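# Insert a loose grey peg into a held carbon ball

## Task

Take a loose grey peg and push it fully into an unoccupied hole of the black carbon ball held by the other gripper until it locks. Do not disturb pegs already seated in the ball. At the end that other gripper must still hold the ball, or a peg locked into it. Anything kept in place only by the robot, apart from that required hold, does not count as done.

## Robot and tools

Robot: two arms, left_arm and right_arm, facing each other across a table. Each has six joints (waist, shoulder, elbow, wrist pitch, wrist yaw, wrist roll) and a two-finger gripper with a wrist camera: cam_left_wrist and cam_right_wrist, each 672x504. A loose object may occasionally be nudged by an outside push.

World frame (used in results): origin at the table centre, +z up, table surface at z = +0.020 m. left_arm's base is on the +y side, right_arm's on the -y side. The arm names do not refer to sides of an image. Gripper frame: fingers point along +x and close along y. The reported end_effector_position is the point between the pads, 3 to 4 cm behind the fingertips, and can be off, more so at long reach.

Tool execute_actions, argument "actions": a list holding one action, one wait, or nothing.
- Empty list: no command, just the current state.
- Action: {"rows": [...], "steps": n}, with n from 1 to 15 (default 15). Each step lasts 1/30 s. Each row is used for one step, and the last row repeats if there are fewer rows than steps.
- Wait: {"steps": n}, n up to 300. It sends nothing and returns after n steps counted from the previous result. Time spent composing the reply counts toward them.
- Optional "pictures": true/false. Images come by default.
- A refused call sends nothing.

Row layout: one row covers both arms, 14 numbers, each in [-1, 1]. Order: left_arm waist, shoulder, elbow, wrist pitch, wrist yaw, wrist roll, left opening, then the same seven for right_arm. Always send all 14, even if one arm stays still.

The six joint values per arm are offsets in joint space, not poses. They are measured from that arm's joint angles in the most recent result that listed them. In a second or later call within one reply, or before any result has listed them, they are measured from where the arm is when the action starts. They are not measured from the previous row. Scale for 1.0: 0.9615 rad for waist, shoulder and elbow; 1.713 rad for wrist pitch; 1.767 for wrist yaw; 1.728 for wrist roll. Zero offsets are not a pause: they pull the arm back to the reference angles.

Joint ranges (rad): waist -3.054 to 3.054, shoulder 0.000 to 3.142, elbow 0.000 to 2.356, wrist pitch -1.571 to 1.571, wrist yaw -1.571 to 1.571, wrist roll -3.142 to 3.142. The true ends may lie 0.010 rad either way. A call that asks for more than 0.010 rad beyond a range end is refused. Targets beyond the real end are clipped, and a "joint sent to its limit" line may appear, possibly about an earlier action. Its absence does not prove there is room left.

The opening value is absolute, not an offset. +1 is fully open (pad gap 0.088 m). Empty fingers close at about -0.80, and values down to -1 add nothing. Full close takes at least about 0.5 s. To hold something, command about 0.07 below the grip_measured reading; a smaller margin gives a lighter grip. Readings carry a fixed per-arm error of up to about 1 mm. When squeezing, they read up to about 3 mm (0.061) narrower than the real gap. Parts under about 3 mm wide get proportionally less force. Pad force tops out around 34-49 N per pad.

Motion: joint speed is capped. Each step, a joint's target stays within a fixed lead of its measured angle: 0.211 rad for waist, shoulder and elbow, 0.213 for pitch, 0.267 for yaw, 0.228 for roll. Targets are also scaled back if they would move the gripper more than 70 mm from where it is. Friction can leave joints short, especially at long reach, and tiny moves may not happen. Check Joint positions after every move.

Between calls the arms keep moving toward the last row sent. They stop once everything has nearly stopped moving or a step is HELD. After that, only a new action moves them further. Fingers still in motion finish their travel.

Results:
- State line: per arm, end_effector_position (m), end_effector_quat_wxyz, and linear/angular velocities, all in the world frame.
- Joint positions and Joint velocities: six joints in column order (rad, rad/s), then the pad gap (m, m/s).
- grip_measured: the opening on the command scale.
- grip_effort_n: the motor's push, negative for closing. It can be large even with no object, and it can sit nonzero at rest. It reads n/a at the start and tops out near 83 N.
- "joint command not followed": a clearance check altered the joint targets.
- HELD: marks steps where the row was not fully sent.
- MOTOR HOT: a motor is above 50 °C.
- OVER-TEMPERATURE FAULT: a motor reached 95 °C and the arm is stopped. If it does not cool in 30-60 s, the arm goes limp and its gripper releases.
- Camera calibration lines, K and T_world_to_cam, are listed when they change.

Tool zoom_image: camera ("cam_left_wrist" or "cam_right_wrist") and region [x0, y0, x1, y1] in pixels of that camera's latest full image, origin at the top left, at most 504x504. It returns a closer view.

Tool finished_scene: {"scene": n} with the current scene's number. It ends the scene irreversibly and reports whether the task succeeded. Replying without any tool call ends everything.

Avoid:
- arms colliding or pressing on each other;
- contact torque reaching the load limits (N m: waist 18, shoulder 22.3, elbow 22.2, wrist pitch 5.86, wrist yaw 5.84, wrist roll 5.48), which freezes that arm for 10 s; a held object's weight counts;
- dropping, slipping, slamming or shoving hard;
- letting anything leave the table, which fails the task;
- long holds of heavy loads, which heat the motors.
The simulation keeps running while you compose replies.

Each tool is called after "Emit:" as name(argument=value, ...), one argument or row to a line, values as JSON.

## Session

Emit:
execute_actions(
  actions=[],
)

Scene clock: 0.00 s of 4400.00 s.
left_arm: end_effector_position=(+0.1730, +0.0532, +0.2456) grip_measured=-0.155 grip_effort_n=n/a end_effector_quat_wxyz=(+0.816, -0.003, -0.009, -0.578) end_effector_velocity=(+0.002, +0.001, +0.002) end_effector_angular_velocity=(-0.004, -0.011, +0.010) | right_arm: end_effector_position=(+0.1033, -0.1219, +0.4373) grip_measured=+1.000 grip_effort_n=n/a end_effector_quat_wxyz=(+0.737, +0.013, -0.016, +0.675) end_effector_velocity=(+0.002, -0.000, -0.004) end_effector_angular_velocity=(-0.014, -0.020, -0.011)
Joint positions: left_arm=[0.281 1.631 0.635 1.016 0.284 0.    0.031] | right_arm=[ 0.004  0.855  0.65   0.246 -0.001 -0.003  0.088]
Joint velocities: left_arm=[ 0.002 -0.002 -0.002  0.007 -0.007  0.007 -0.   ] | right_arm=[-0.002 -0.002 -0.007 -0.007  0.007 -0.022  0.   ]
Motor temperatures (°C, as the motors report them): left_arm=[32 47 33 43 29 31] | right_arm=[32 39 34 29 31 31]
Heat: left arm: hottest shoulder 47 °C (+0.0 °C/min); right arm: hottest shoulder 39 °C (+0.0 °C/min).
camera_calibration (this result's frames):
cam_left_wrist: T_world_to_cam=[[-0.943519, -0.330562, -0.0223831, 0.193881], [-0.0741043, 0.276396, -0.958183, 0.268565], [0.322925, -0.902405, -0.285281, 0.140126], [0, 0, 0, 1]] pos_world=[0.157582, 0.116309, 0.30165]

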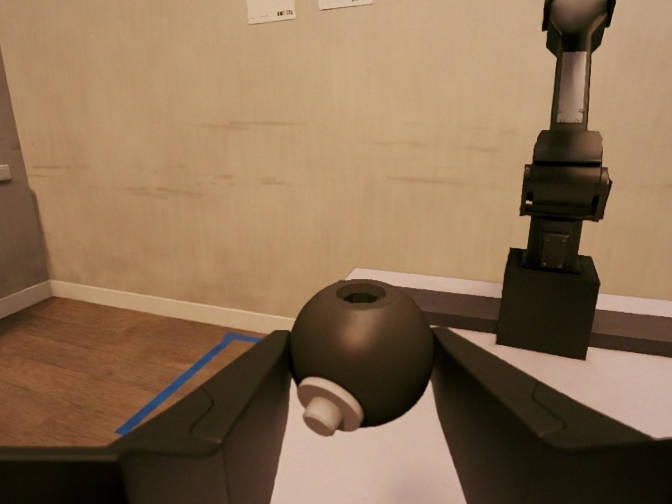

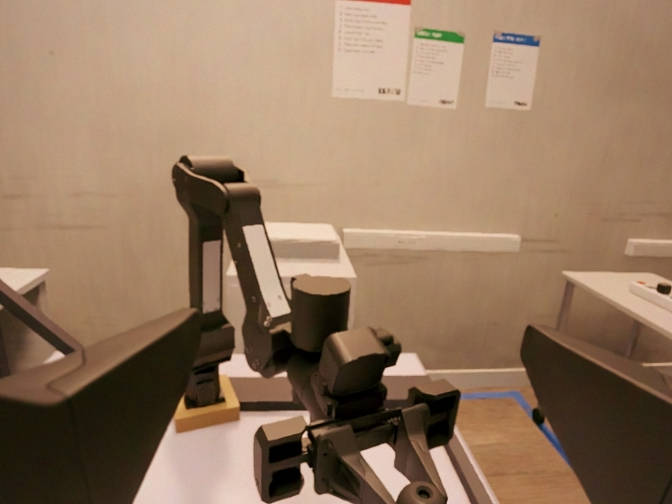

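Emit:
execute_actions(
  actions=[
    {"rows": [[0,0,0,0,0,0,-0.23, 0,0,0,-0.7,0,0,1]], "steps": 15},
  ],
)

Emit:
execute_actions(
  actions=[
    {"steps": 25},
  ],
)

Scene clock: 8.60 s of 4400.00 s.
left_arm: end_effector_position=(+0.1730, +0.0532, +0.2456) grip_measured=-0.155 grip_effort_n=-83.5 end_effector_quat_wxyz=(+0.816, -0.003, -0.009, -0.578) end_effector_velocity=(+0.002, +0.001, +0.000) end_effector_angular_velocity=(-0.001, +0.008, +0.010) | right_arm: end_effector_position=(+0.0990, -0.1706, +0.2926) grip_measured=+1.000 grip_effort_n=2.6 end_effector_quat_wxyz=(+0.695, -0.226, +0.245, +0.637) end_effector_velocity=(-0.017, -0.196, -0.243) end_effector_angular_velocity=(-1.424, +0.117, +0.001)
Joint positions: left_arm=[0.281 1.631 0.635 1.016 0.284 0.    0.031] | right_arm=[ 0.004  0.853  0.654 -0.481 -0.001 -0.003  0.088]
Joint velocities: left_arm=[ 0.002 -0.002  0.002 -0.007 -0.007 -0.007 -0.   ] | right_arm=[ 0.002 -0.002 -0.002 -1.429  0.007 -0.007  0.   ]
Motor temperatures (°C, as the motors report them): left_arm=[32 48 34 44 29 31] | right_arm=[32 39 36 30 31 31]
Heat: left arm: hottest shoulder 48 °C (+7.0 °C/min); right arm: hottest shoulder 39 °C (+0.0 °C/min).
Steps of this call (steps 1 to 90: nothing new was sent; then 5.10 s passed at rest; steps 91 to 105: all 15 steps of this action). Readings (joint positions):
91: left_arm=[0.281 1.631 0.635 1.016 0.284 0.000] | right_arm=[0.004 0.855 0.652 0.212 -0.001 -0.003]
92: left_arm=[0.281 1.631 0.635 1.016 0.284 0.000] | right_arm=[0.004 0.852 0.654 0.163 -0.001 -0.003]
94: left_arm=[0.281 1.631 0.635 1.016 0.284 0.000] | right_arm=[0.004 0.851 0.654 0.059 -0.001 -0.003]
98: left_arm=[0.281 1.631 0.635 1.016 0.284 0.000] | right_arm=[0.004 0.853 0.654 -0.136 -0.001 -0.003]
105: the state above
camera_calibration (this result's frames):
cam_left_wrist: T_world_to_cam=[[-0.943519, -0.330562, -0.0223831, 0.193881], [-0.0741043, 0.276396, -0.958183, 0.268565], [0.322925, -0.902405, -0.285281, 0.140126], [0, 0, 0, 1]] pos_world=[0.157582, 0.116309, 0.30165]
cam_right_wrist: T_world_to_cam=[[0.996814, -0.0603056, 0.0522107, -0.11579], [-0.0238889, -0.850197, -0.525922, 0.0418028], [0.0761054, 0.522999, -0.848928, 0.41041], [0, 0, 0, 1]] pos_world=[0.0851849, -0.186086, 0.376439]

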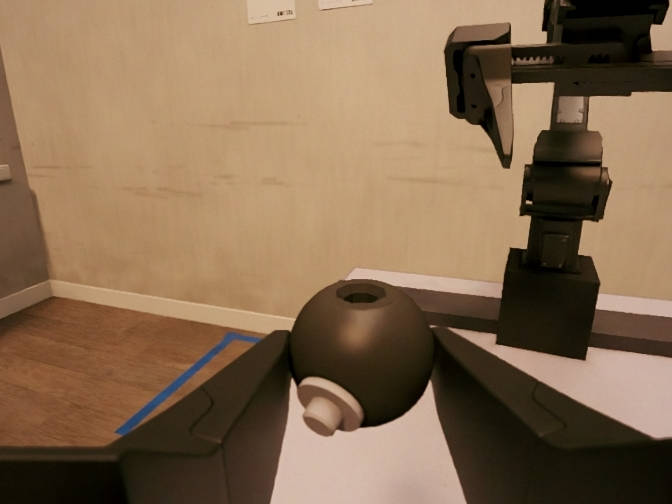

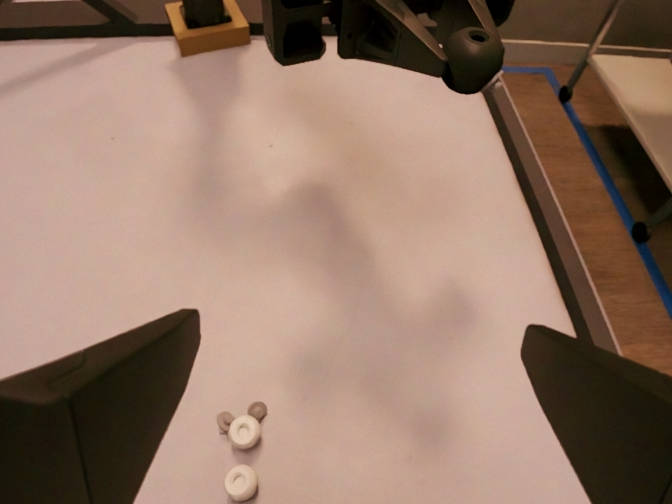

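Scene clock: 9.43 s of 4400.00 s.
left_arm: end_effector_position=(+0.1730, +0.0532, +0.2456) grip_measured=-0.155 grip_effort_n=-83.5 end_effector_quat_wxyz=(+0.816, -0.003, -0.009, -0.578) end_effector_velocity=(-0.000, +0.000, -0.002) end_effector_angular_velocity=(+0.008, -0.003, +0.005) | right_arm: end_effector_position=(+0.0918, -0.2504, +0.2308) grip_measured=+1.000 grip_effort_n=3.0 end_effector_quat_wxyz=(+0.619, -0.367, +0.400, +0.568) end_effector_velocity=(-0.004, -0.002, -0.001) end_effector_angular_velocity=(-0.006, +0.018, +0.018)
Joint positions: left_arm=[0.281 1.631 0.635 1.016 0.284 0.    0.031] | right_arm=[ 0.004  0.853  0.654 -0.949 -0.001 -0.003  0.088]
Joint velocities: left_arm=[-0.002 -0.002 -0.002 -0.007 -0.007  0.007 -0.   ] | right_arm=[ 0.002 -0.002 -0.002 -0.007 -0.022 -0.007  0.   ]
Motor temperatures (°C, as the motors report them): left_arm=[32 48 34 44 29 31] | right_arm=[32 39 36 30 31 31]
Heat: left arm: hottest shoulder 48 °C (+6.4 °C/min); right arm: hottest shoulder 39 °C (+0.0 °C/min).
Steps of this call (steps 1 to 25: the robot went on to your last target). Readings (joint positions):
1: left_arm=[0.281 1.631 0.635 1.016 0.284 0.000] | right_arm=[0.004 0.853 0.654 -0.530 -0.001 -0.003]
2: left_arm=[0.281 1.631 0.635 1.016 0.284 0.000] | right_arm=[0.004 0.853 0.654 -0.580 -0.001 -0.003]
4: left_arm=[0.281 1.631 0.635 1.016 0.284 0.000] | right_arm=[0.004 0.853 0.654 -0.677 -0.001 -0.003]
8: left_arm=[0.281 1.631 0.635 1.016 0.284 0.000] | right_arm=[0.004 0.853 0.654 -0.853 -0.001 -0.003]
25: the state above
camera_calibration (this result's frames):
cam_left_wrist: T_world_to_cam=[[-0.943519, -0.330562, -0.0223831, 0.193881], [-0.0741043, 0.276396, -0.958183, 0.268565], [0.322925, -0.902405, -0.285281, 0.140126], [0, 0, 0, 1]] pos_world=[0.157582, 0.116309, 0.30165]
cam_right_wrist: T_world_to_cam=[[0.998636, -0.0399128, 0.0336688, -0.101049], [-0.0368799, -0.995583, -0.0863382, -0.195377], [0.0369661, 0.0849787, -0.995697, 0.327999], [0, 0, 0, 1]] pos_world=[0.0815809, -0.22642, 0.313122]

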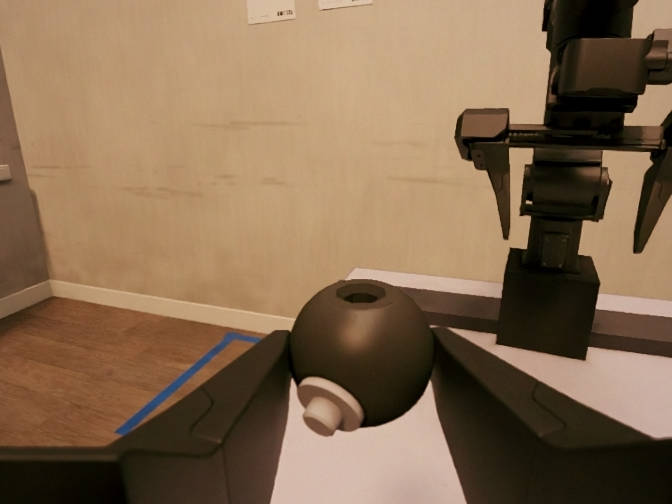

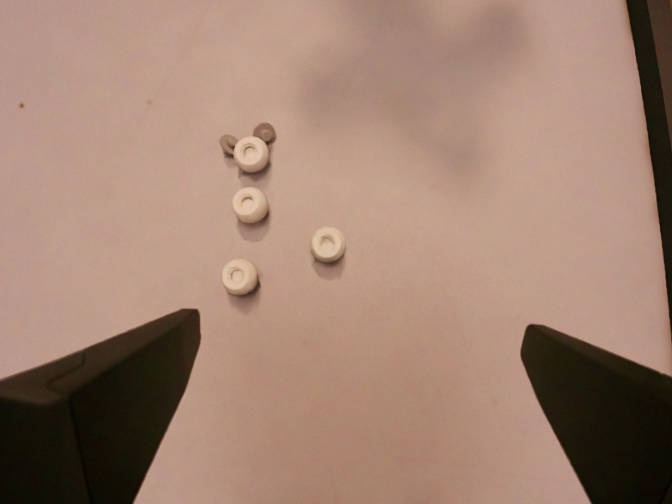

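Emit:
zoom_image(
  camera="cam_right_wrist",
  region=[200, 100, 320, 200],
)

Region (200, 100, 320, 200) of cam_right_wrist's 672x504 image, scaled by 4.200, with more detail than that image has.

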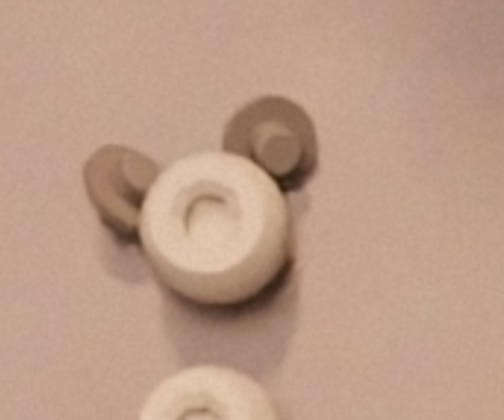

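Emit:
execute_actions(
  actions=[
    {"rows": [[0,0,0,0,0,0,-0.23, 0.015,0.02,-0.013,0.05,0,0,0.5],[0,0,0,0,0,0,-0.23, 0.03,0.04,-0.026,0.10,0,0,0],[0,0,0,0,0,0,-0.23, 0.045,0.06,-0.039,0.15,0,0,-0.4],[0,0,0,0,0,0,-0.23, 0.06,0.085,-0.053,0.2,0,0,-0.4],[0,0,0,0,0,0,-0.23, 0.075,0.11,-0.068,0.25,0,0,-0.4],[0,0,0,0,0,0,-0.23, 0.09,0.135,-0.083,0.3,0,0,-0.4],[0,0,0,0,0,0,-0.23, 0.105,0.16,-0.098,0.35,0,0,-0.4],[0,0,0,0,0,0,-0.23, 0.12,0.185,-0.113,0.4,0,0,-0.4],[0,0,0,0,0,0,-0.23, 0.135,0.21,-0.13,0.45,0,0,-0.4],[0,0,0,0,0,0,-0.23, 0.15,0.24,-0.15,0.5,0,0,-0.4],[0,0,0,0,0,0,-0.23, 0.165,0.27,-0.17,0.55,0,0,-0.4],[0,0,0,0,0,0,-0.23, 0.18,0.30,-0.19,0.6,0,0,-0.4],[0,0,0,0,0,0,-0.23, 0.199,0.33,-0.21,0.668,0,0,-0.4],[0,0,0,0,0,0,-0.23, 0.199,0.36,-0.23,0.668,0,0,-0.4],[0,0,0,0,0,0,-0.23, 0.199,0.618,-0.383,0.668,0,0,-0.4]], "steps": 15},
  ],
  pictures=false,
)

Emit:
execute_actions(
  actions=[
    {"steps": 30},
  ],
)

Scene clock: 62.57 s of 4400.00 s.
left_arm: end_effector_position=(+0.1730, +0.0532, +0.2456) grip_measured=-0.155 grip_effort_n=-83.5 end_effector_quat_wxyz=(+0.816, -0.003, -0.009, -0.578) end_effector_velocity=(+0.002, +0.001, -0.001) end_effector_angular_velocity=(+0.008, -0.002, +0.020) | right_arm: end_effector_position=(+0.0555, -0.1647, +0.1872) grip_measured=-0.360 grip_effort_n=-11.9 end_effector_quat_wxyz=(+0.611, -0.322, +0.299, +0.659) end_effector_velocity=(-0.050, -0.028, -0.332) end_effector_angular_velocity=(-0.421, -0.040, +0.194)
Joint positions: left_arm=[0.281 1.631 0.635 1.016 0.284 0.    0.031] | right_arm=[ 0.165  1.133  0.485 -0.261 -0.002 -0.003  0.021]
Joint velocities: left_arm=[-0.002 -0.002 -0.002 -0.007 -0.022  0.007  0.   ] | right_arm=[ 0.193  0.882 -0.735  1.194  0.007 -0.007 -0.019]
Motor temperatures (°C, as the motors report them): left_arm=[32 49 37 47 29 31] | right_arm=[32 38 38 30 31 31]
Heat: left arm: hottest shoulder 49 °C (+2.0 °C/min); right arm: hottest shoulder 38 °C (-1.0 °C/min).
Steps of this call (steps 1 to 30: the robot went on to your last target; steps 31 to 90: nothing new was sent; then 49.63 s passed at rest; steps 91 to 105: all 15 steps of this action). Readings (joint positions):
91: left_arm=[0.281 1.631 0.635 1.016 0.284 0.000] | right_arm=[0.005 0.855 0.654 -0.941 -0.001 -0.003]
92: left_arm=[0.281 1.631 0.635 1.016 0.284 0.000] | right_arm=[0.009 0.859 0.651 -0.907 -0.001 -0.003]
94: left_arm=[0.281 1.631 0.635 1.016 0.284 0.000] | right_arm=[0.025 0.881 0.644 -0.802 -0.001 -0.003]
98: left_arm=[0.281 1.631 0.635 1.016 0.284 0.000] | right_arm=[0.073 0.954 0.605 -0.603 -0.001 -0.003]
105: the state above

Scene clock: 63.57 s of 4400.00 s.
left_arm: end_effector_position=(+0.1730, +0.0532, +0.2456) grip_measured=-0.155 grip_effort_n=-83.5 end_effector_quat_wxyz=(+0.816, -0.003, -0.009, -0.578) end_effector_velocity=(-0.000, +0.001, -0.005) end_effector_angular_velocity=(+0.016, +0.020, -0.005) | right_arm: end_effector_position=(+0.0484, -0.1700, +0.1070) grip_measured=-0.397 grip_effort_n=-13.3 end_effector_quat_wxyz=(+0.596, -0.339, +0.306, +0.660) end_effector_velocity=(-0.000, +0.000, -0.000) end_effector_angular_velocity=(+0.002, +0.002, +0.008)
Joint positions: left_arm=[0.281 1.631 0.635 1.016 0.284 0.    0.031] | right_arm=[ 0.192  1.439  0.298  0.193 -0.002 -0.003  0.02 ]
Joint velocities: left_arm=[ 0.002 -0.002 -0.002 -0.022  0.007 -0.007 -0.   ] | right_arm=[-0.002  0.002 -0.002  0.007 -0.007 -0.007 -0.   ]
Motor temperatures (°C, as the motors report them): left_arm=[32 49 37 47 29 31] | right_arm=[32 38 38 30 31 31]
Heat: left arm: hottest shoulder 49 °C (+2.0 °C/min); right arm: hottest shoulder 38 °C (-1.0 °C/min).
Steps of this call (steps 1 to 30: the robot went on to your last target). Readings (joint positions):
1: left_arm=[0.281 1.631 0.635 1.016 0.284 0.000] | right_arm=[0.170 1.164 0.459 -0.223 -0.002 -0.003]
2: left_arm=[0.281 1.631 0.635 1.016 0.284 0.000] | right_arm=[0.174 1.201 0.429 -0.185 -0.002 -0.003]
4: left_arm=[0.281 1.631 0.635 1.016 0.284 0.000] | right_arm=[0.181 1.294 0.371 -0.094 -0.002 -0.003]
8: left_arm=[0.281 1.631 0.635 1.016 0.284 0.000] | right_arm=[0.189 1.405 0.308 0.078 -0.002 -0.003]
30: the state above
camera_calibration (this result's frames):
cam_left_wrist: T_world_to_cam=[[-0.943519, -0.330562, -0.0223831, 0.193881], [-0.0741043, 0.276396, -0.958183, 0.268565], [0.322925, -0.902405, -0.285281, 0.140126], [0, 0, 0, 1]] pos_world=[0.157582, 0.116309, 0.30165]
cam_right_wrist: T_world_to_cam=[[0.989205, 0.140361, 0.0420863, -0.0201119], [0.146535, -0.948422, -0.28111, -0.107672], [0.000458624, 0.284242, -0.958752, 0.231225], [0, 0, 0, 1]] pos_world=[0.0355664, -0.16502, 0.192266]

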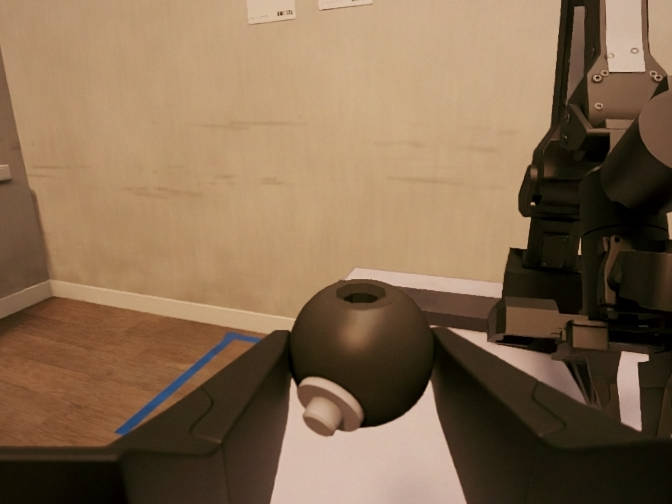

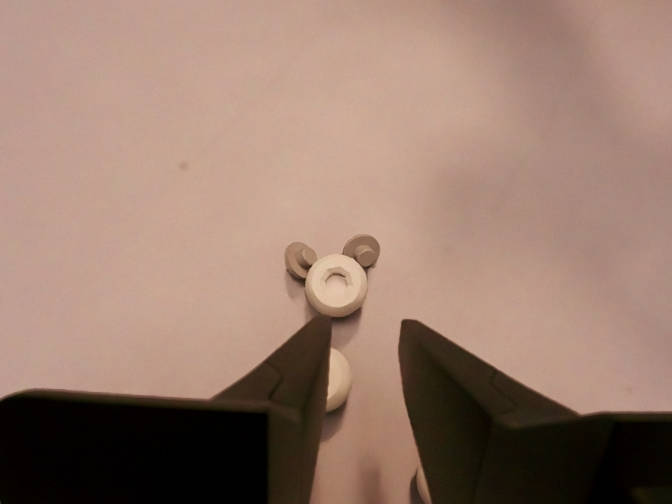

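Emit:
zoom_image(
  camera="cam_right_wrist",
  region=[270, 210, 430, 340],
)

Region (270, 210, 430, 340) of cam_right_wrist's 672x504 image, scaled by 3.150, with more detail than that image has; it fills the top 410 rows of this view, and the rest is white.

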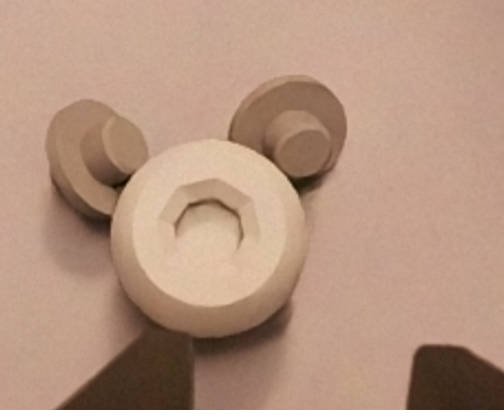

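Emit:
execute_actions(
  actions=[
    {"rows": [[0,0,0,0,0,0,-0.23, -0.0365,0.04,0.023,0.022,0,0,-0.8],[0,0,0,0,0,0,-0.23, -0.0365,0.08,0.023,0.044,0,0,-0.8],[0,0,0,0,0,0,-0.23, -0.0365,0.12,0.023,0.066,0,0,-0.8],[0,0,0,0,0,0,-0.23, -0.0365,0.16,0.023,0.088,0,0,-0.8],[0,0,0,0,0,0,-0.23, -0.0365,0.20,0.023,0.11,0,0,-0.8],[0,0,0,0,0,0,-0.23, -0.0365,0.24,0.023,0.13,0,0,-0.8],[0,0,0,0,0,0,-0.23, -0.0365,0.28,0.023,0.15,0,0,-0.8],[0,0,0,0,0,0,-0.23, -0.0365,0.32,0.023,0.172,0,0,-0.8],[0,0,0,0,0,0,-0.23, -0.0365,0.36,0.023,0.194,0,0,-0.8],[0,0,0,0,0,0,-0.23, -0.0365,0.406,0.023,0.216,0,0,-0.8]], "steps": 15},
  ],
  pictures=false,
)

Emit:
execute_actions(
  actions=[
    {"steps": 15},
  ],
)

Scene clock: 151.70 s of 4400.00 s.
left_arm: end_effector_position=(+0.1730, +0.0532, +0.2456) grip_measured=-0.155 grip_effort_n=-83.5 end_effector_quat_wxyz=(+0.816, -0.003, -0.009, -0.578) end_effector_velocity=(-0.000, +0.000, -0.005) end_effector_angular_velocity=(+0.015, +0.020, +0.005) | right_arm: end_effector_position=(+0.0556, -0.1518, +0.0613) grip_measured=-0.779 grip_effort_n=-83.5 end_effector_quat_wxyz=(+0.606, -0.335, +0.312, +0.650) end_effector_velocity=(-0.004, +0.014, -0.024) end_effector_angular_velocity=(+0.059, +0.030, +0.020)
Joint positions: left_arm=[0.281 1.631 0.635 1.016 0.284 0.    0.031] | right_arm=[ 0.161  1.795  0.312  0.53  -0.002 -0.003  0.001]
Joint velocities: left_arm=[-0.002 -0.002 -0.002 -0.022 -0.007 -0.007 -0.   ] | right_arm=[-0.007  0.222 -0.002  0.286 -0.037 -0.007 -0.   ]
Motor temperatures (°C, as the motors report them): left_arm=[32 49 38 48 29 31] | right_arm=[32 38 35 33 31 31]
Heat: left arm: hottest shoulder 49 °C (+0.0 °C/min); right arm: hottest shoulder 38 °C (+0.0 °C/min).
Steps of this call (steps 1 to 15: the robot went on to your last target; steps 16 to 90: nothing new was sent; then 84.63 s passed at rest; steps 91 to 105: all 15 steps of this action). Readings (joint positions):
91: left_arm=[0.281 1.631 0.635 1.016 0.284 0.000] | right_arm=[0.189 1.443 0.298 0.200 -0.002 -0.003]
92: left_arm=[0.281 1.631 0.635 1.016 0.284 0.000] | right_arm=[0.183 1.455 0.298 0.216 -0.002 -0.003]
94: left_arm=[0.281 1.631 0.635 1.016 0.284 0.000] | right_arm=[0.172 1.498 0.302 0.262 -0.002 -0.003]
98: left_arm=[0.281 1.631 0.635 1.016 0.284 0.000] | right_arm=[0.164 1.624 0.309 0.380 -0.002 -0.003]
105: the state above

Scene clock: 152.20 s of 4400.00 s.
left_arm: end_effector_position=(+0.1730, +0.0532, +0.2456) grip_measured=-0.155 grip_effort_n=-83.5 end_effector_quat_wxyz=(+0.816, -0.003, -0.009, -0.578) end_effector_velocity=(-0.000, +0.000, -0.005) end_effector_angular_velocity=(+0.015, +0.020, +0.005) | right_arm: end_effector_position=(+0.0557, -0.1503, +0.0586) grip_measured=-0.779 grip_effort_n=-83.5 end_effector_quat_wxyz=(+0.607, -0.333, +0.311, +0.651) end_effector_velocity=(+0.002, -0.004, -0.002) end_effector_angular_velocity=(-0.011, -0.011, -0.001)
Joint positions: left_arm=[0.281 1.631 0.635 1.016 0.284 0.    0.031] | right_arm=[ 0.16   1.819  0.313  0.56  -0.002 -0.003  0.001]
Joint velocities: left_arm=[-0.002 -0.002 -0.002 -0.022 -0.007 -0.007 -0.   ] | right_arm=[-0.002 -0.002 -0.007 -0.007  0.007 -0.007 -0.   ]
Motor temperatures (°C, as the motors report them): left_arm=[32 49 38 48 29 31] | right_arm=[32 38 35 33 31 31]
Heat: left arm: hottest shoulder 49 °C (+0.0 °C/min); right arm: hottest shoulder 38 °C (+0.0 °C/min).
Steps of this call (steps 1 to 15: the robot went on to your last target). Readings (joint positions):
1: left_arm=[0.281 1.631 0.635 1.016 0.284 0.000] | right_arm=[0.161 1.800 0.312 0.538 -0.002 -0.003]
2: left_arm=[0.281 1.631 0.635 1.016 0.284 0.000] | right_arm=[0.161 1.804 0.313 0.544 -0.002 -0.003]
4: left_arm=[0.281 1.631 0.635 1.016 0.284 0.000] | right_arm=[0.161 1.810 0.313 0.550 -0.002 -0.003]
8: left_arm=[0.281 1.631 0.635 1.016 0.284 0.000] | right_arm=[0.161 1.816 0.313 0.557 -0.002 -0.003]
15: the state above
camera_calibration (this result's frames):
cam_left_wrist: T_world_to_cam=[[-0.943519, -0.330562, -0.0223831, 0.193881], [-0.0741043, 0.276396, -0.958183, 0.268565], [0.322925, -0.902405, -0.285281, 0.140126], [0, 0, 0, 1]] pos_world=[0.157582, 0.116309, 0.30165]
cam_right_wrist: T_world_to_cam=[[0.99319, 0.108723, 0.0418732, -0.0329868], [0.116155, -0.951966, -0.283318, -0.102369], [0.00905868, 0.286253, -0.958111, 0.179039], [0, 0, 0, 1]] pos_world=[0.043031, -0.145116, 0.143917]

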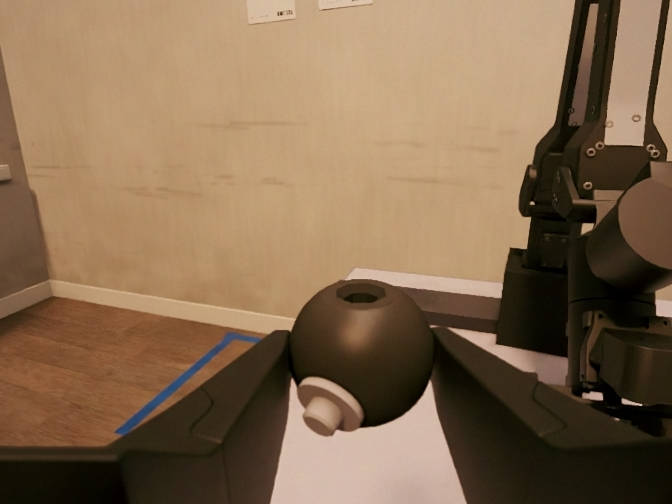

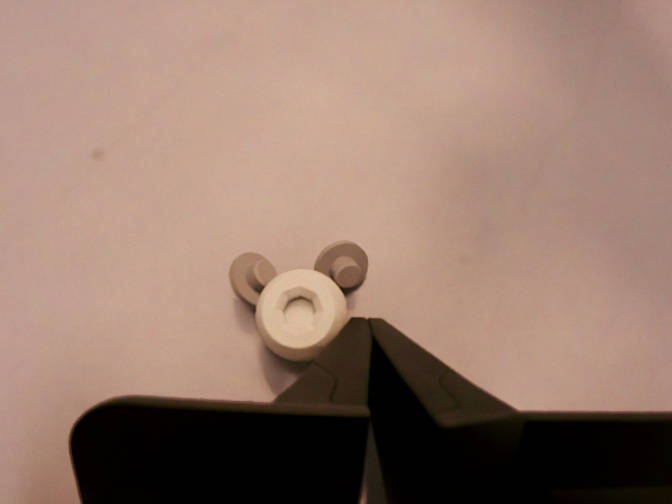

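Emit:
execute_actions(
  actions=[
    {"rows": [[0,0,0,0,0,0,-0.23, 0,0.005,0.026,-0.009,0,0,-0.8],[0,0,0,0,0,0,-0.23, 0,0.005,0.026,-0.009,0,0,-0.8],[0,0,0,0,0,0,-0.23, 0,0.005,0.026,-0.009,0,0,-0.8],[0,0,0,0,0,0,-0.23, 0.006,0.005,0.026,-0.009,0,0,-0.8],[0,0,0,0,0,0,-0.23, 0.012,0.005,0.026,-0.009,0,0,-0.8],[0,0,0,0,0,0,-0.23, 0.018,0.005,0.026,-0.009,0,0,-0.8],[0,0,0,0,0,0,-0.23, 0.024,0.005,0.026,-0.009,0,0,-0.8],[0,0,0,0,0,0,-0.23, 0.030,0.005,0.026,-0.009,0,0,-0.8],[0,0,0,0,0,0,-0.23, 0.036,0.005,0.026,-0.009,0,0,-0.8],[0,0,0,0,0,0,-0.23, 0.042,0.005,0.026,-0.009,0,0,-0.8],[0,0,0,0,0,0,-0.23, 0.048,0.005,0.026,-0.009,0,0,-0.8],[0,0,0,0,0,0,-0.23, 0.054,0.005,0.026,-0.009,0,0,-0.8],[0,0,0,0,0,0,-0.23, 0.060,0.005,0.026,-0.009,0,0,-0.8],[0,0,0,0,0,0,-0.23, 0.066,0.005,0.026,-0.009,0,0,-0.8],[0,0,0,0,0,0,-0.23, 0.07,0.005,0.026,-0.009,0,0,-0.8]], "steps": 15},
  ],
  pictures=false,
)

Emit:
execute_actions(
  actions=[
    {"steps": 15},
  ],
)

Scene clock: 170.73 s of 4400.00 s.
left_arm: end_effector_position=(+0.1730, +0.0532, +0.2456) grip_measured=-0.155 grip_effort_n=-83.5 end_effector_quat_wxyz=(+0.816, -0.003, -0.009, -0.578) end_effector_velocity=(+0.002, +0.001, -0.001) end_effector_angular_velocity=(+0.003, +0.012, +0.019) | right_arm: end_effector_position=(+0.0416, -0.1467, +0.0605) grip_measured=-0.779 grip_effort_n=-83.5 end_effector_quat_wxyz=(+0.592, -0.339, +0.302, +0.666) end_effector_velocity=(-0.043, -0.007, -0.001) end_effector_angular_velocity=(-0.006, -0.011, +0.155)
Joint positions: left_arm=[0.281 1.631 0.635 1.016 0.284 0.    0.031] | right_arm=[ 0.208  1.819  0.329  0.548 -0.002 -0.003  0.001]
Joint velocities: left_arm=[-0.002 -0.002 -0.002 -0.007 -0.022 -0.007 -0.   ] | right_arm=[ 0.154 -0.002 -0.002 -0.007  0.007 -0.007 -0.   ]
Motor temperatures (°C, as the motors report them): left_arm=[32 49 38 48 29 31] | right_arm=[32 38 35 34 31 31]
Heat: left arm: hottest shoulder 49 °C (+0.0 °C/min); right arm: hottest shoulder 38 °C (+0.0 °C/min).
Steps of this call (steps 1 to 15: the robot went on to your last target; steps 16 to 90: nothing new was sent; then 15.03 s passed at rest; steps 91 to 105: all 15 steps of this action). Readings (joint positions):
91: left_arm=[0.281 1.631 0.635 1.016 0.284 0.000] | right_arm=[0.160 1.819 0.314 0.560 -0.002 -0.003]
92: left_arm=[0.281 1.631 0.635 1.016 0.284 0.000] | right_arm=[0.160 1.819 0.317 0.557 -0.002 -0.003]
94: left_arm=[0.281 1.631 0.635 1.016 0.284 0.000] | right_arm=[0.160 1.819 0.323 0.555 -0.002 -0.003]
98: left_arm=[0.281 1.631 0.635 1.016 0.284 0.000] | right_arm=[0.170 1.819 0.329 0.550 -0.002 -0.003]
105: the state above

Scene clock: 171.23 s of 4400.00 s.
left_arm: end_effector_position=(+0.1730, +0.0532, +0.2456) grip_measured=-0.155 grip_effort_n=-83.5 end_effector_quat_wxyz=(+0.816, -0.003, -0.009, -0.578) end_effector_velocity=(-0.000, +0.001, -0.003) end_effector_angular_velocity=(+0.007, +0.014, +0.015) | right_arm: end_effector_position=(+0.0368, -0.1472, +0.0605) grip_measured=-0.779 grip_effort_n=-83.5 end_effector_quat_wxyz=(+0.586, -0.342, +0.299, +0.671) end_effector_velocity=(-0.001, -0.004, -0.001) end_effector_angular_velocity=(-0.017, -0.001, +0.013)
Joint positions: left_arm=[0.281 1.631 0.635 1.016 0.284 0.    0.031] | right_arm=[ 0.224  1.819  0.33   0.548 -0.002 -0.003  0.001]
Joint velocities: left_arm=[-0.007 -0.002 -0.007 -0.007 -0.022 -0.007 -0.   ] | right_arm=[ 0.002 -0.007 -0.002 -0.022 -0.007 -0.007 -0.   ]
Motor temperatures (°C, as the motors report them): left_arm=[32 49 38 48 29 31] | right_arm=[32 38 35 34 31 31]
Heat: left arm: hottest shoulder 49 °C (+0.0 °C/min); right arm: hottest shoulder 38 °C (+0.0 °C/min).
Steps of this call (steps 1 to 15: the robot went on to your last target). Readings (joint positions):
1: left_arm=[0.281 1.631 0.635 1.016 0.284 0.000] | right_arm=[0.212 1.819 0.330 0.548 -0.002 -0.003]
2: left_arm=[0.281 1.631 0.635 1.016 0.284 0.000] | right_arm=[0.216 1.819 0.330 0.548 -0.002 -0.003]
4: left_arm=[0.281 1.631 0.635 1.016 0.284 0.000] | right_arm=[0.220 1.819 0.330 0.548 -0.002 -0.003]
8: left_arm=[0.281 1.631 0.635 1.016 0.284 0.000] | right_arm=[0.223 1.819 0.330 0.548 -0.002 -0.003]
15: the state above
camera_calibration (this result's frames):
cam_left_wrist: T_world_to_cam=[[-0.943519, -0.330562, -0.0223831, 0.193881], [-0.0741043, 0.276396, -0.958183, 0.268565], [0.322925, -0.902405, -0.285281, 0.140126], [0, 0, 0, 1]] pos_world=[0.157582, 0.116309, 0.30165]
cam_right_wrist: T_world_to_cam=[[0.984278, 0.171542, 0.0420654, -0.00506505], [0.176354, -0.941344, -0.287699, -0.0971154], [-0.00975433, 0.290594, -0.956797, 0.181371], [0, 0, 0, 1]] pos_world=[0.0238813, -0.143256, 0.145808]

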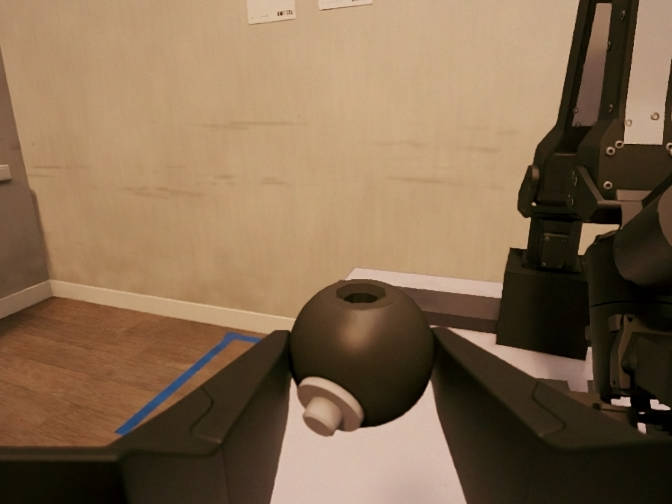

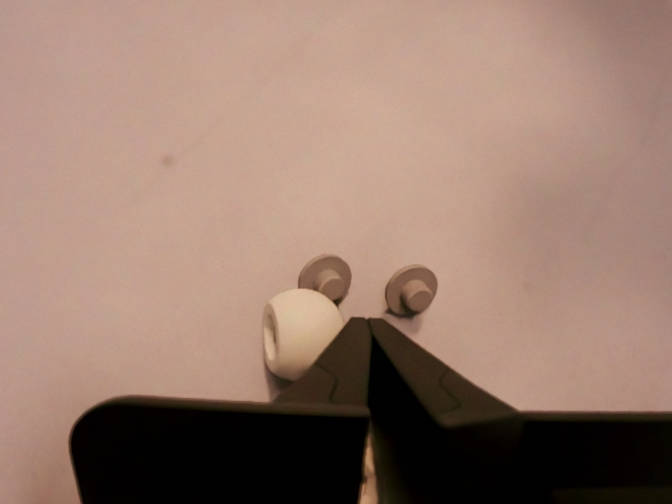

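Emit:
execute_actions(
  actions=[],
)

Scene clock: 210.67 s of 4400.00 s.
left_arm: end_effector_position=(+0.1730, +0.0532, +0.2456) grip_measured=-0.155 grip_effort_n=-83.5 end_effector_quat_wxyz=(+0.816, -0.003, -0.009, -0.578) end_effector_velocity=(-0.002, -0.000, -0.002) end_effector_angular_velocity=(+0.008, -0.003, -0.010) | right_arm: end_effector_position=(+0.0367, -0.1473, +0.0605) grip_measured=-0.779 grip_effort_n=-83.5 end_effector_quat_wxyz=(+0.586, -0.342, +0.299, +0.671) end_effector_velocity=(-0.002, +0.001, +0.002) end_effector_angular_velocity=(+0.012, +0.003, +0.013)
Joint positions: left_arm=[0.281 1.631 0.635 1.016 0.284 0.    0.031] | right_arm=[ 0.224  1.819  0.33   0.548 -0.002 -0.003  0.001]
Joint velocities: left_arm=[-0.002 -0.002 -0.002 -0.007  0.007  0.007 -0.   ] | right_arm=[ 0.002 -0.007 -0.002  0.007 -0.007 -0.007 -0.   ]
Motor temperatures (°C, as the motors report them): left_arm=[32 49 38 48 29 31] | right_arm=[32 39 35 33 31 31]
Heat: left arm: hottest shoulder 49 °C (+0.0 °C/min); right arm: hottest shoulder 39 °C (+1.0 °C/min).
Steps of this call (steps 1 to 15: the robot went on to your last target; steps 16 to 90: nothing new was sent; then 36.43 s passed at rest). Readings (joint positions):
1: left_arm=[0.281 1.631 0.635 1.016 0.284 0.000] | right_arm=[0.224 1.819 0.330 0.548 -0.002 -0.003]
2: left_arm=[0.281 1.631 0.635 1.016 0.284 0.000] | right_arm=[0.224 1.819 0.330 0.548 -0.002 -0.003]
4: left_arm=[0.281 1.631 0.635 1.016 0.284 0.000] | right_arm=[0.224 1.819 0.330 0.548 -0.002 -0.003]
8: left_arm=[0.281 1.631 0.635 1.016 0.284 0.000] | right_arm=[0.224 1.819 0.330 0.548 -0.002 -0.003]
90: the state above
All arms were judged still, so your last target was given up. Only a new action makes them travel on or press farther. Fingers that are still opening or closing keep moving.
camera_calibration (this result's frames):
cam_left_wrist: T_world_to_cam=[[-0.943519, -0.330562, -0.0223831, 0.193881], [-0.0741043, 0.276396, -0.958183, 0.268565], [0.322925, -0.902405, -0.285281, 0.140126], [0, 0, 0, 1]] pos_world=[0.157582, 0.116309, 0.30165]
cam_right_wrist: T_world_to_cam=[[0.984213, 0.171917, 0.0420654, -0.00489579], [0.176714, -0.941277, -0.287699, -0.097113], [-0.00986519, 0.290591, -0.956797, 0.181378], [0, 0, 0, 1]] pos_world=[0.023769, -0.143275, 0.145808]

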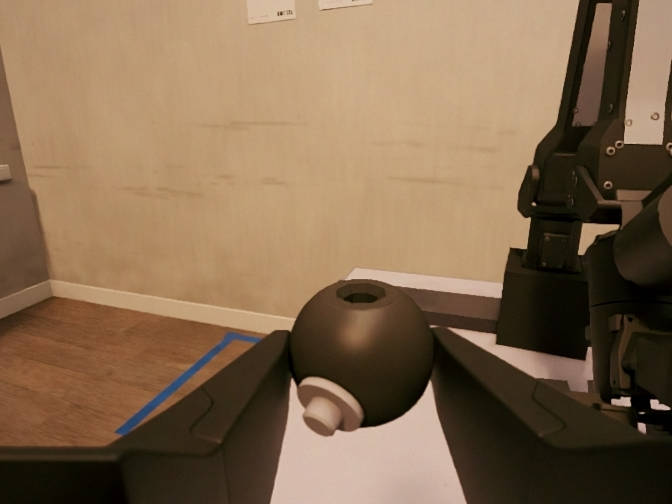

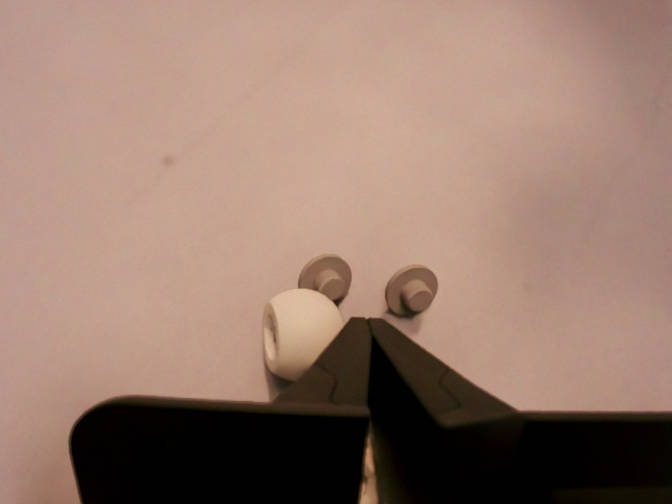

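Emit:
zoom_image(
  camera="cam_right_wrist",
  region=[260, 230, 480, 395],
)

Region (260, 230, 480, 395) of cam_right_wrist's 672x504 image, scaled by 2.291, with more detail than that image has; it fills the top 378 rows of this view, and the rest is white.

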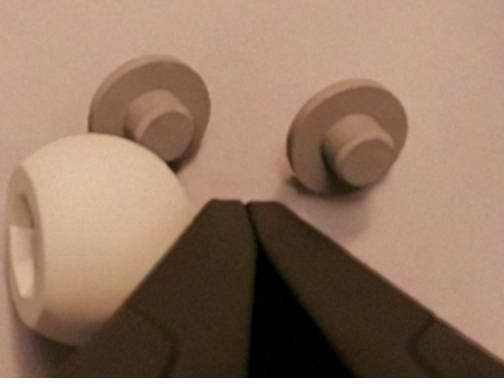

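Emit:
execute_actions(
  actions=[
    {"rows": [[0,0,0,0,0,0,-0.23, 0,0,-0.01,0.03,0,0,-0.8],[0,0,0,0,0,0,-0.23, 0,0.01,-0.025,0.06,0,0,-0.8],[0,0,0,0,0,0,-0.23, -0.005,0.02,-0.04,0.09,0,0,-0.8],[0,0,0,0,0,0,-0.23, -0.012,0.03,-0.055,0.12,0,0,-0.8],[0,0,0,0,0,0,-0.23, -0.02,0.045,-0.07,0.15,0,0,-0.8],[0,0,0,0,0,0,-0.23, -0.03,0.06,-0.085,0.175,0,0,-0.7],[0,0,0,0,0,0,-0.23, -0.04,0.072,-0.10,0.1996,0,0,-0.6],[0,0,0,0,0,0,-0.23, -0.0473,0.084,-0.112,0.1996,0,0,-0.5],[0,0,0,0,0,0,-0.23, -0.0473,0.095,-0.1215,0.1996,0,0,-0.5],[0,0,0,0,0,0,-0.23, -0.0473,0.102,-0.1215,0.1996,0,0,-0.5],[0,0,0,0,0,0,-0.23, -0.0473,0.107,-0.1215,0.1996,0,0,-0.5]], "steps": 15},
  ],
  pictures=false,
)

Emit:
execute_actions(
  actions=[
    {"steps": 10},
  ],
)

Scene clock: 290.80 s of 4400.00 s.
left_arm: end_effector_position=(+0.1730, +0.0532, +0.2456) grip_measured=-0.155 grip_effort_n=-83.5 end_effector_quat_wxyz=(+0.816, -0.003, -0.009, -0.578) end_effector_velocity=(-0.002, -0.001, +0.004) end_effector_angular_velocity=(-0.012, -0.000, -0.010) | right_arm: end_effector_position=(+0.0486, -0.1489, +0.0616) grip_measured=-0.530 grip_effort_n=17.4 end_effector_quat_wxyz=(+0.619, -0.292, +0.265, +0.680) end_effector_velocity=(+0.008, -0.010, -0.006) end_effector_angular_velocity=(+0.021, +0.012, -0.027)
Joint positions: left_arm=[0.281 1.631 0.635 1.016 0.284 0.    0.031] | right_arm=[ 0.185  1.906  0.225  0.871 -0.002 -0.003  0.013]
Joint velocities: left_arm=[-0.002 -0.002  0.002  0.007  0.007 -0.007  0.   ] | right_arm=[-0.027  0.061 -0.056  0.139 -0.007  0.007  0.012]
Motor temperatures (°C, as the motors report them): left_arm=[32 49 39 48 29 31] | right_arm=[32 39 35 32 31 31]
Heat: left arm: hottest shoulder 49 °C (+0.0 °C/min); right arm: hottest shoulder 39 °C (+0.0 °C/min).
Steps of this call (steps 1 to 90: nothing new was sent; then 76.63 s passed at rest; steps 91 to 105: all 15 steps of this action). Readings (joint positions):
91: left_arm=[0.281 1.631 0.635 1.016 0.284 0.000] | right_arm=[0.224 1.819 0.330 0.552 -0.002 -0.003]
92: left_arm=[0.281 1.631 0.635 1.016 0.284 0.000] | right_arm=[0.224 1.820 0.327 0.572 -0.002 -0.003]
94: left_arm=[0.281 1.631 0.635 1.016 0.284 0.000] | right_arm=[0.224 1.824 0.316 0.640 -0.002 -0.003]
98: left_arm=[0.281 1.631 0.635 1.016 0.284 0.000] | right_arm=[0.205 1.854 0.275 0.790 -0.002 -0.003]
105: the state above

Scene clock: 291.13 s of 4400.00 s.
left_arm: end_effector_position=(+0.1730, +0.0532, +0.2456) grip_measured=-0.155 grip_effort_n=-83.5 end_effector_quat_wxyz=(+0.816, -0.003, -0.009, -0.578) end_effector_velocity=(-0.001, +0.001, -0.003) end_effector_angular_velocity=(+0.003, +0.028, +0.004) | right_arm: end_effector_position=(+0.0493, -0.1492, +0.0614) grip_measured=-0.504 grip_effort_n=17.0 end_effector_quat_wxyz=(+0.620, -0.290, +0.264, +0.680) end_effector_velocity=(-0.003, -0.005, -0.003) end_effector_angular_velocity=(-0.019, +0.020, +0.023)
Joint positions: left_arm=[0.281 1.631 0.635 1.016 0.284 0.    0.031] | right_arm=[ 0.182  1.912  0.221  0.886 -0.002 -0.003  0.014]
Joint velocities: left_arm=[-0.002 -0.002 -0.007 -0.007 -0.007 -0.022 -0.   ] | right_arm=[-0.007  0.002 -0.007 -0.007 -0.037 -0.007  0.   ]
Motor temperatures (°C, as the motors report them): left_arm=[32 49 39 48 29 31] | right_arm=[32 39 35 32 31 31]
Heat: left arm: hottest shoulder 49 °C (+0.0 °C/min); right arm: hottest shoulder 39 °C (+0.0 °C/min).
Steps of this call (steps 1 to 10: the robot went on to your last target). Readings (joint positions):
1: left_arm=[0.281 1.631 0.635 1.016 0.284 0.000] | right_arm=[0.184 1.907 0.224 0.875 -0.002 -0.003]
2: left_arm=[0.281 1.631 0.635 1.016 0.284 0.000] | right_arm=[0.184 1.909 0.223 0.878 -0.002 -0.003]
4: left_arm=[0.281 1.631 0.635 1.016 0.284 0.000] | right_arm=[0.183 1.910 0.222 0.882 -0.002 -0.003]
8: left_arm=[0.281 1.631 0.635 1.016 0.284 0.000] | right_arm=[0.182 1.912 0.221 0.885 -0.002 -0.003]
10: the state above
camera_calibration (this result's frames):
cam_left_wrist: T_world_to_cam=[[-0.943519, -0.330562, -0.0223831, 0.193881], [-0.0741043, 0.276396, -0.958183, 0.268565], [0.322925, -0.902405, -0.285281, 0.140126], [0, 0, 0, 1]] pos_world=[0.157582, 0.116309, 0.30165]
cam_right_wrist: T_world_to_cam=[[0.991122, 0.124122, 0.0476511, -0.0247826], [0.132673, -0.900004, -0.4152, -0.0847749], [-0.00864932, 0.417836, -0.908481, 0.198894], [0, 0, 0, 1]] pos_world=[0.0375302, -0.156327, 0.146674]

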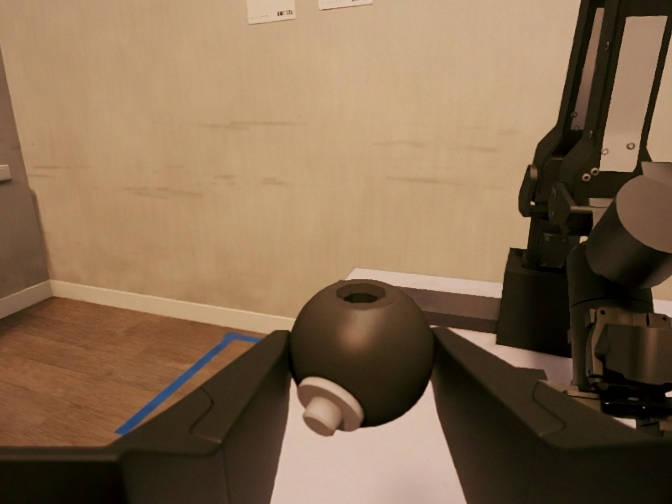

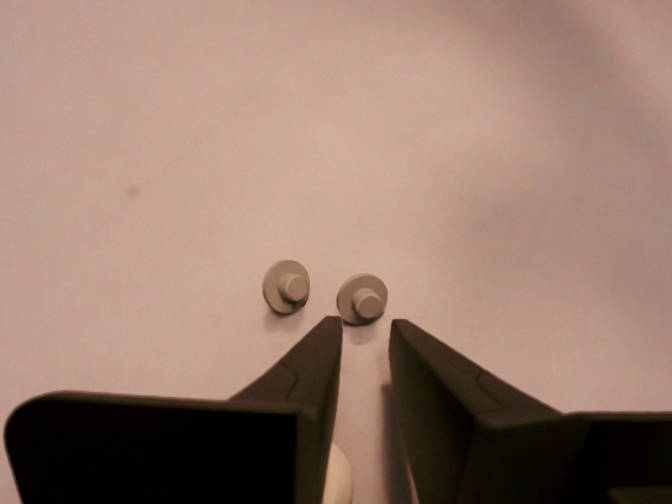

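Emit:
zoom_image(
  camera="cam_right_wrist",
  region=[250, 250, 450, 400],
)

Region (250, 250, 450, 400) of cam_right_wrist's 672x504 image, scaled by 2.520, with more detail than that image has; it fills the top 378 rows of this view, and the rest is white.

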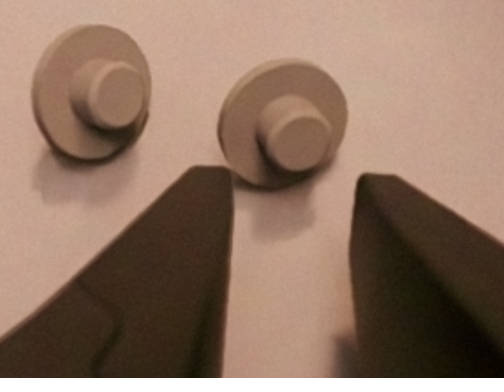

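Emit:
execute_actions(
  actions=[
    {"rows": [[0,0,0,0,0,0,-0.23, 0,0.018,0.013,0.004,0,0,-0.5],[0,0,0,0,0,0,-0.23, 0,0.027,0.017,0.007,0,0,-0.5],[0,0,0,0,0,0,-0.23, 0,0.036,0.021,0.0095,0,0,-0.5],[0,0,0,0,0,0,-0.23, 0,0.045,0.0255,0.012,0,0,-0.5],[0,0,0,0,0,0,-0.23, 0,0.054,0.03,0.015,0,0,-0.5],[0,0,0,0,0,0,-0.23, 0,0.063,0.034,0.0175,0,0,-0.5],[0,0,0,0,0,0,-0.23, 0,0.072,0.038,0.02,0,0,-0.5],[0,0,0,0,0,0,-0.23, 0,0.081,0.0425,0.023,0,0,-0.5],[0,0,0,0,0,0,-0.23, 0,0.09,0.047,0.026,0,0,-0.5],[0,0,0,0,0,0,-0.23, 0,0.10,0.051,0.029,0,0,-0.5],[0,0,0,0,0,0,-0.23, 0,0.1093,0.0554,0.0314,0,0,-0.5]], "steps": 15},
  ],
  pictures=false,
)

Emit:
execute_actions(
  actions=[
    {"steps": 12},
  ],
)

Emit:
zoom_image(
  camera="cam_right_wrist",
  region=[270, 260, 470, 410],
)

Scene clock: 379.60 s of 4400.00 s.
left_arm: end_effector_position=(+0.1730, +0.0532, +0.2456) grip_measured=-0.155 grip_effort_n=-83.5 end_effector_quat_wxyz=(+0.816, -0.003, -0.009, -0.578) end_effector_velocity=(+0.000, -0.000, -0.001) end_effector_angular_velocity=(+0.003, +0.028, +0.004) | right_arm: end_effector_position=(+0.0484, -0.1383, +0.0524) grip_measured=-0.503 grip_effort_n=17.4 end_effector_quat_wxyz=(+0.621, -0.288, +0.263, +0.680) end_effector_velocity=(-0.001, +0.005, -0.008) end_effector_angular_velocity=(-0.007, -0.000, +0.008)
Joint positions: left_arm=[0.281 1.631 0.635 1.016 0.284 0.    0.031] | right_arm=[ 0.182  1.998  0.264  0.933 -0.002 -0.003  0.014]
Joint velocities: left_arm=[-0.002 -0.007  0.002 -0.022 -0.007 -0.022 -0.   ] | right_arm=[-0.002  0.056  0.027  0.022 -0.007 -0.007 -0.   ]
Motor temperatures (°C, as the motors report them): left_arm=[32 48 39 48 29 31] | right_arm=[32 38 33 35 31 31]
Heat: left arm: hottest shoulder 48 °C (-1.0 °C/min); right arm: hottest shoulder 38 °C (+0.0 °C/min).
Steps of this call (steps 1 to 30: the robot went on to your last target; steps 31 to 90: nothing new was sent; then 84.97 s passed at rest; steps 91 to 105: all 15 steps of this action). Readings (joint positions):
91: left_arm=[0.281 1.631 0.635 1.016 0.284 0.000] | right_arm=[0.182 1.914 0.220 0.888 -0.002 -0.003]
92: left_arm=[0.281 1.631 0.635 1.016 0.284 0.000] | right_arm=[0.182 1.916 0.221 0.890 -0.002 -0.003]
94: left_arm=[0.281 1.631 0.635 1.016 0.284 0.000] | right_arm=[0.182 1.926 0.225 0.894 -0.002 -0.003]
98: left_arm=[0.281 1.631 0.635 1.016 0.284 0.000] | right_arm=[0.182 1.955 0.241 0.910 -0.002 -0.003]
105: the state above

Scene clock: 380.00 s of 4400.00 s.
left_arm: end_effector_position=(+0.1730, +0.0532, +0.2456) grip_measured=-0.155 grip_effort_n=-83.5 end_effector_quat_wxyz=(+0.816, -0.003, -0.009, -0.578) end_effector_velocity=(-0.002, -0.001, -0.004) end_effector_angular_velocity=(+0.008, +0.014, -0.010) | right_arm: end_effector_position=(+0.0483, -0.1372, +0.0516) grip_measured=-0.503 grip_effort_n=17.4 end_effector_quat_wxyz=(+0.621, -0.288, +0.262, +0.680) end_effector_velocity=(+0.001, -0.005, -0.004) end_effector_angular_velocity=(-0.027, -0.003, -0.008)
Joint positions: left_arm=[0.281 1.631 0.635 1.016 0.284 0.    0.031] | right_arm=[ 0.182  2.006  0.268  0.938 -0.002 -0.003  0.014]
Joint velocities: left_arm=[-0.002  0.002 -0.002 -0.007  0.007 -0.007 -0.   ] | right_arm=[ 0.002  0.002 -0.002 -0.022  0.007  0.007 -0.   ]
Motor temperatures (°C, as the motors report them): left_arm=[32 48 39 48 29 31] | right_arm=[32 38 33 35 31 31]
Heat: left arm: hottest shoulder 48 °C (-1.0 °C/min); right arm: hottest shoulder 38 °C (+0.0 °C/min).
Steps of this call (steps 1 to 12: the robot went on to your last target). Readings (joint positions):
1: left_arm=[0.281 1.631 0.635 1.016 0.284 0.000] | right_arm=[0.182 2.000 0.265 0.935 -0.002 -0.003]
2: left_arm=[0.281 1.631 0.635 1.016 0.284 0.000] | right_arm=[0.182 2.001 0.266 0.936 -0.002 -0.003]
4: left_arm=[0.281 1.631 0.635 1.016 0.284 0.000] | right_arm=[0.182 2.003 0.267 0.937 -0.002 -0.003]
8: left_arm=[0.281 1.631 0.635 1.016 0.284 0.000] | right_arm=[0.182 2.004 0.268 0.938 -0.002 -0.003]
12: the state above
camera_calibration (this result's frames):
cam_left_wrist: T_world_to_cam=[[-0.943519, -0.330562, -0.0223831, 0.193881], [-0.0741043, 0.276396, -0.958183, 0.268565], [0.322925, -0.902405, -0.285281, 0.140126], [0, 0, 0, 1]] pos_world=[0.157582, 0.116309, 0.30165]
cam_right_wrist: T_world_to_cam=[[0.99119, 0.123508, 0.0478266, -0.0249537], [0.132146, -0.897992, -0.419699, -0.0774054], [-0.00888834, 0.422321, -0.906403, 0.185499], [0, 0, 0, 1]] pos_world=[0.0366115, -0.144768, 0.136843]

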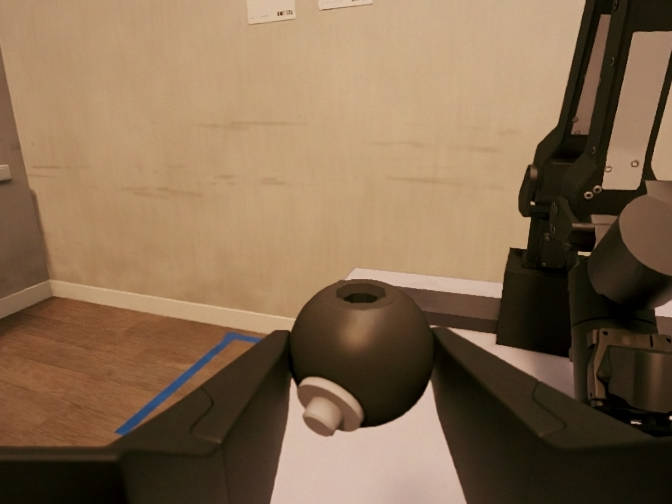

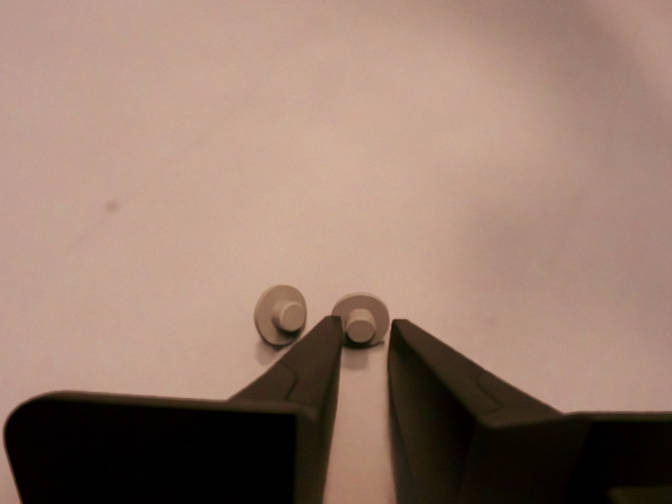

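Region (270, 260, 470, 410) of cam_right_wrist's 672x504 image, scaled by 2.520, with more detail than that image has; it fills the top 378 rows of this view, and the rest is white.

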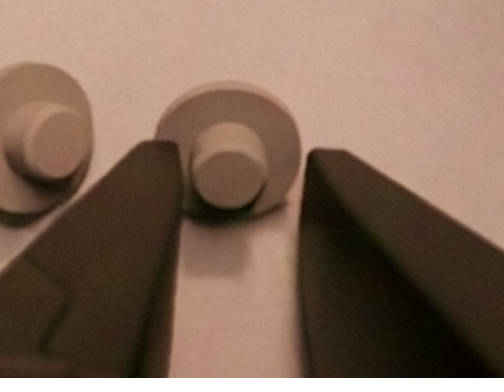

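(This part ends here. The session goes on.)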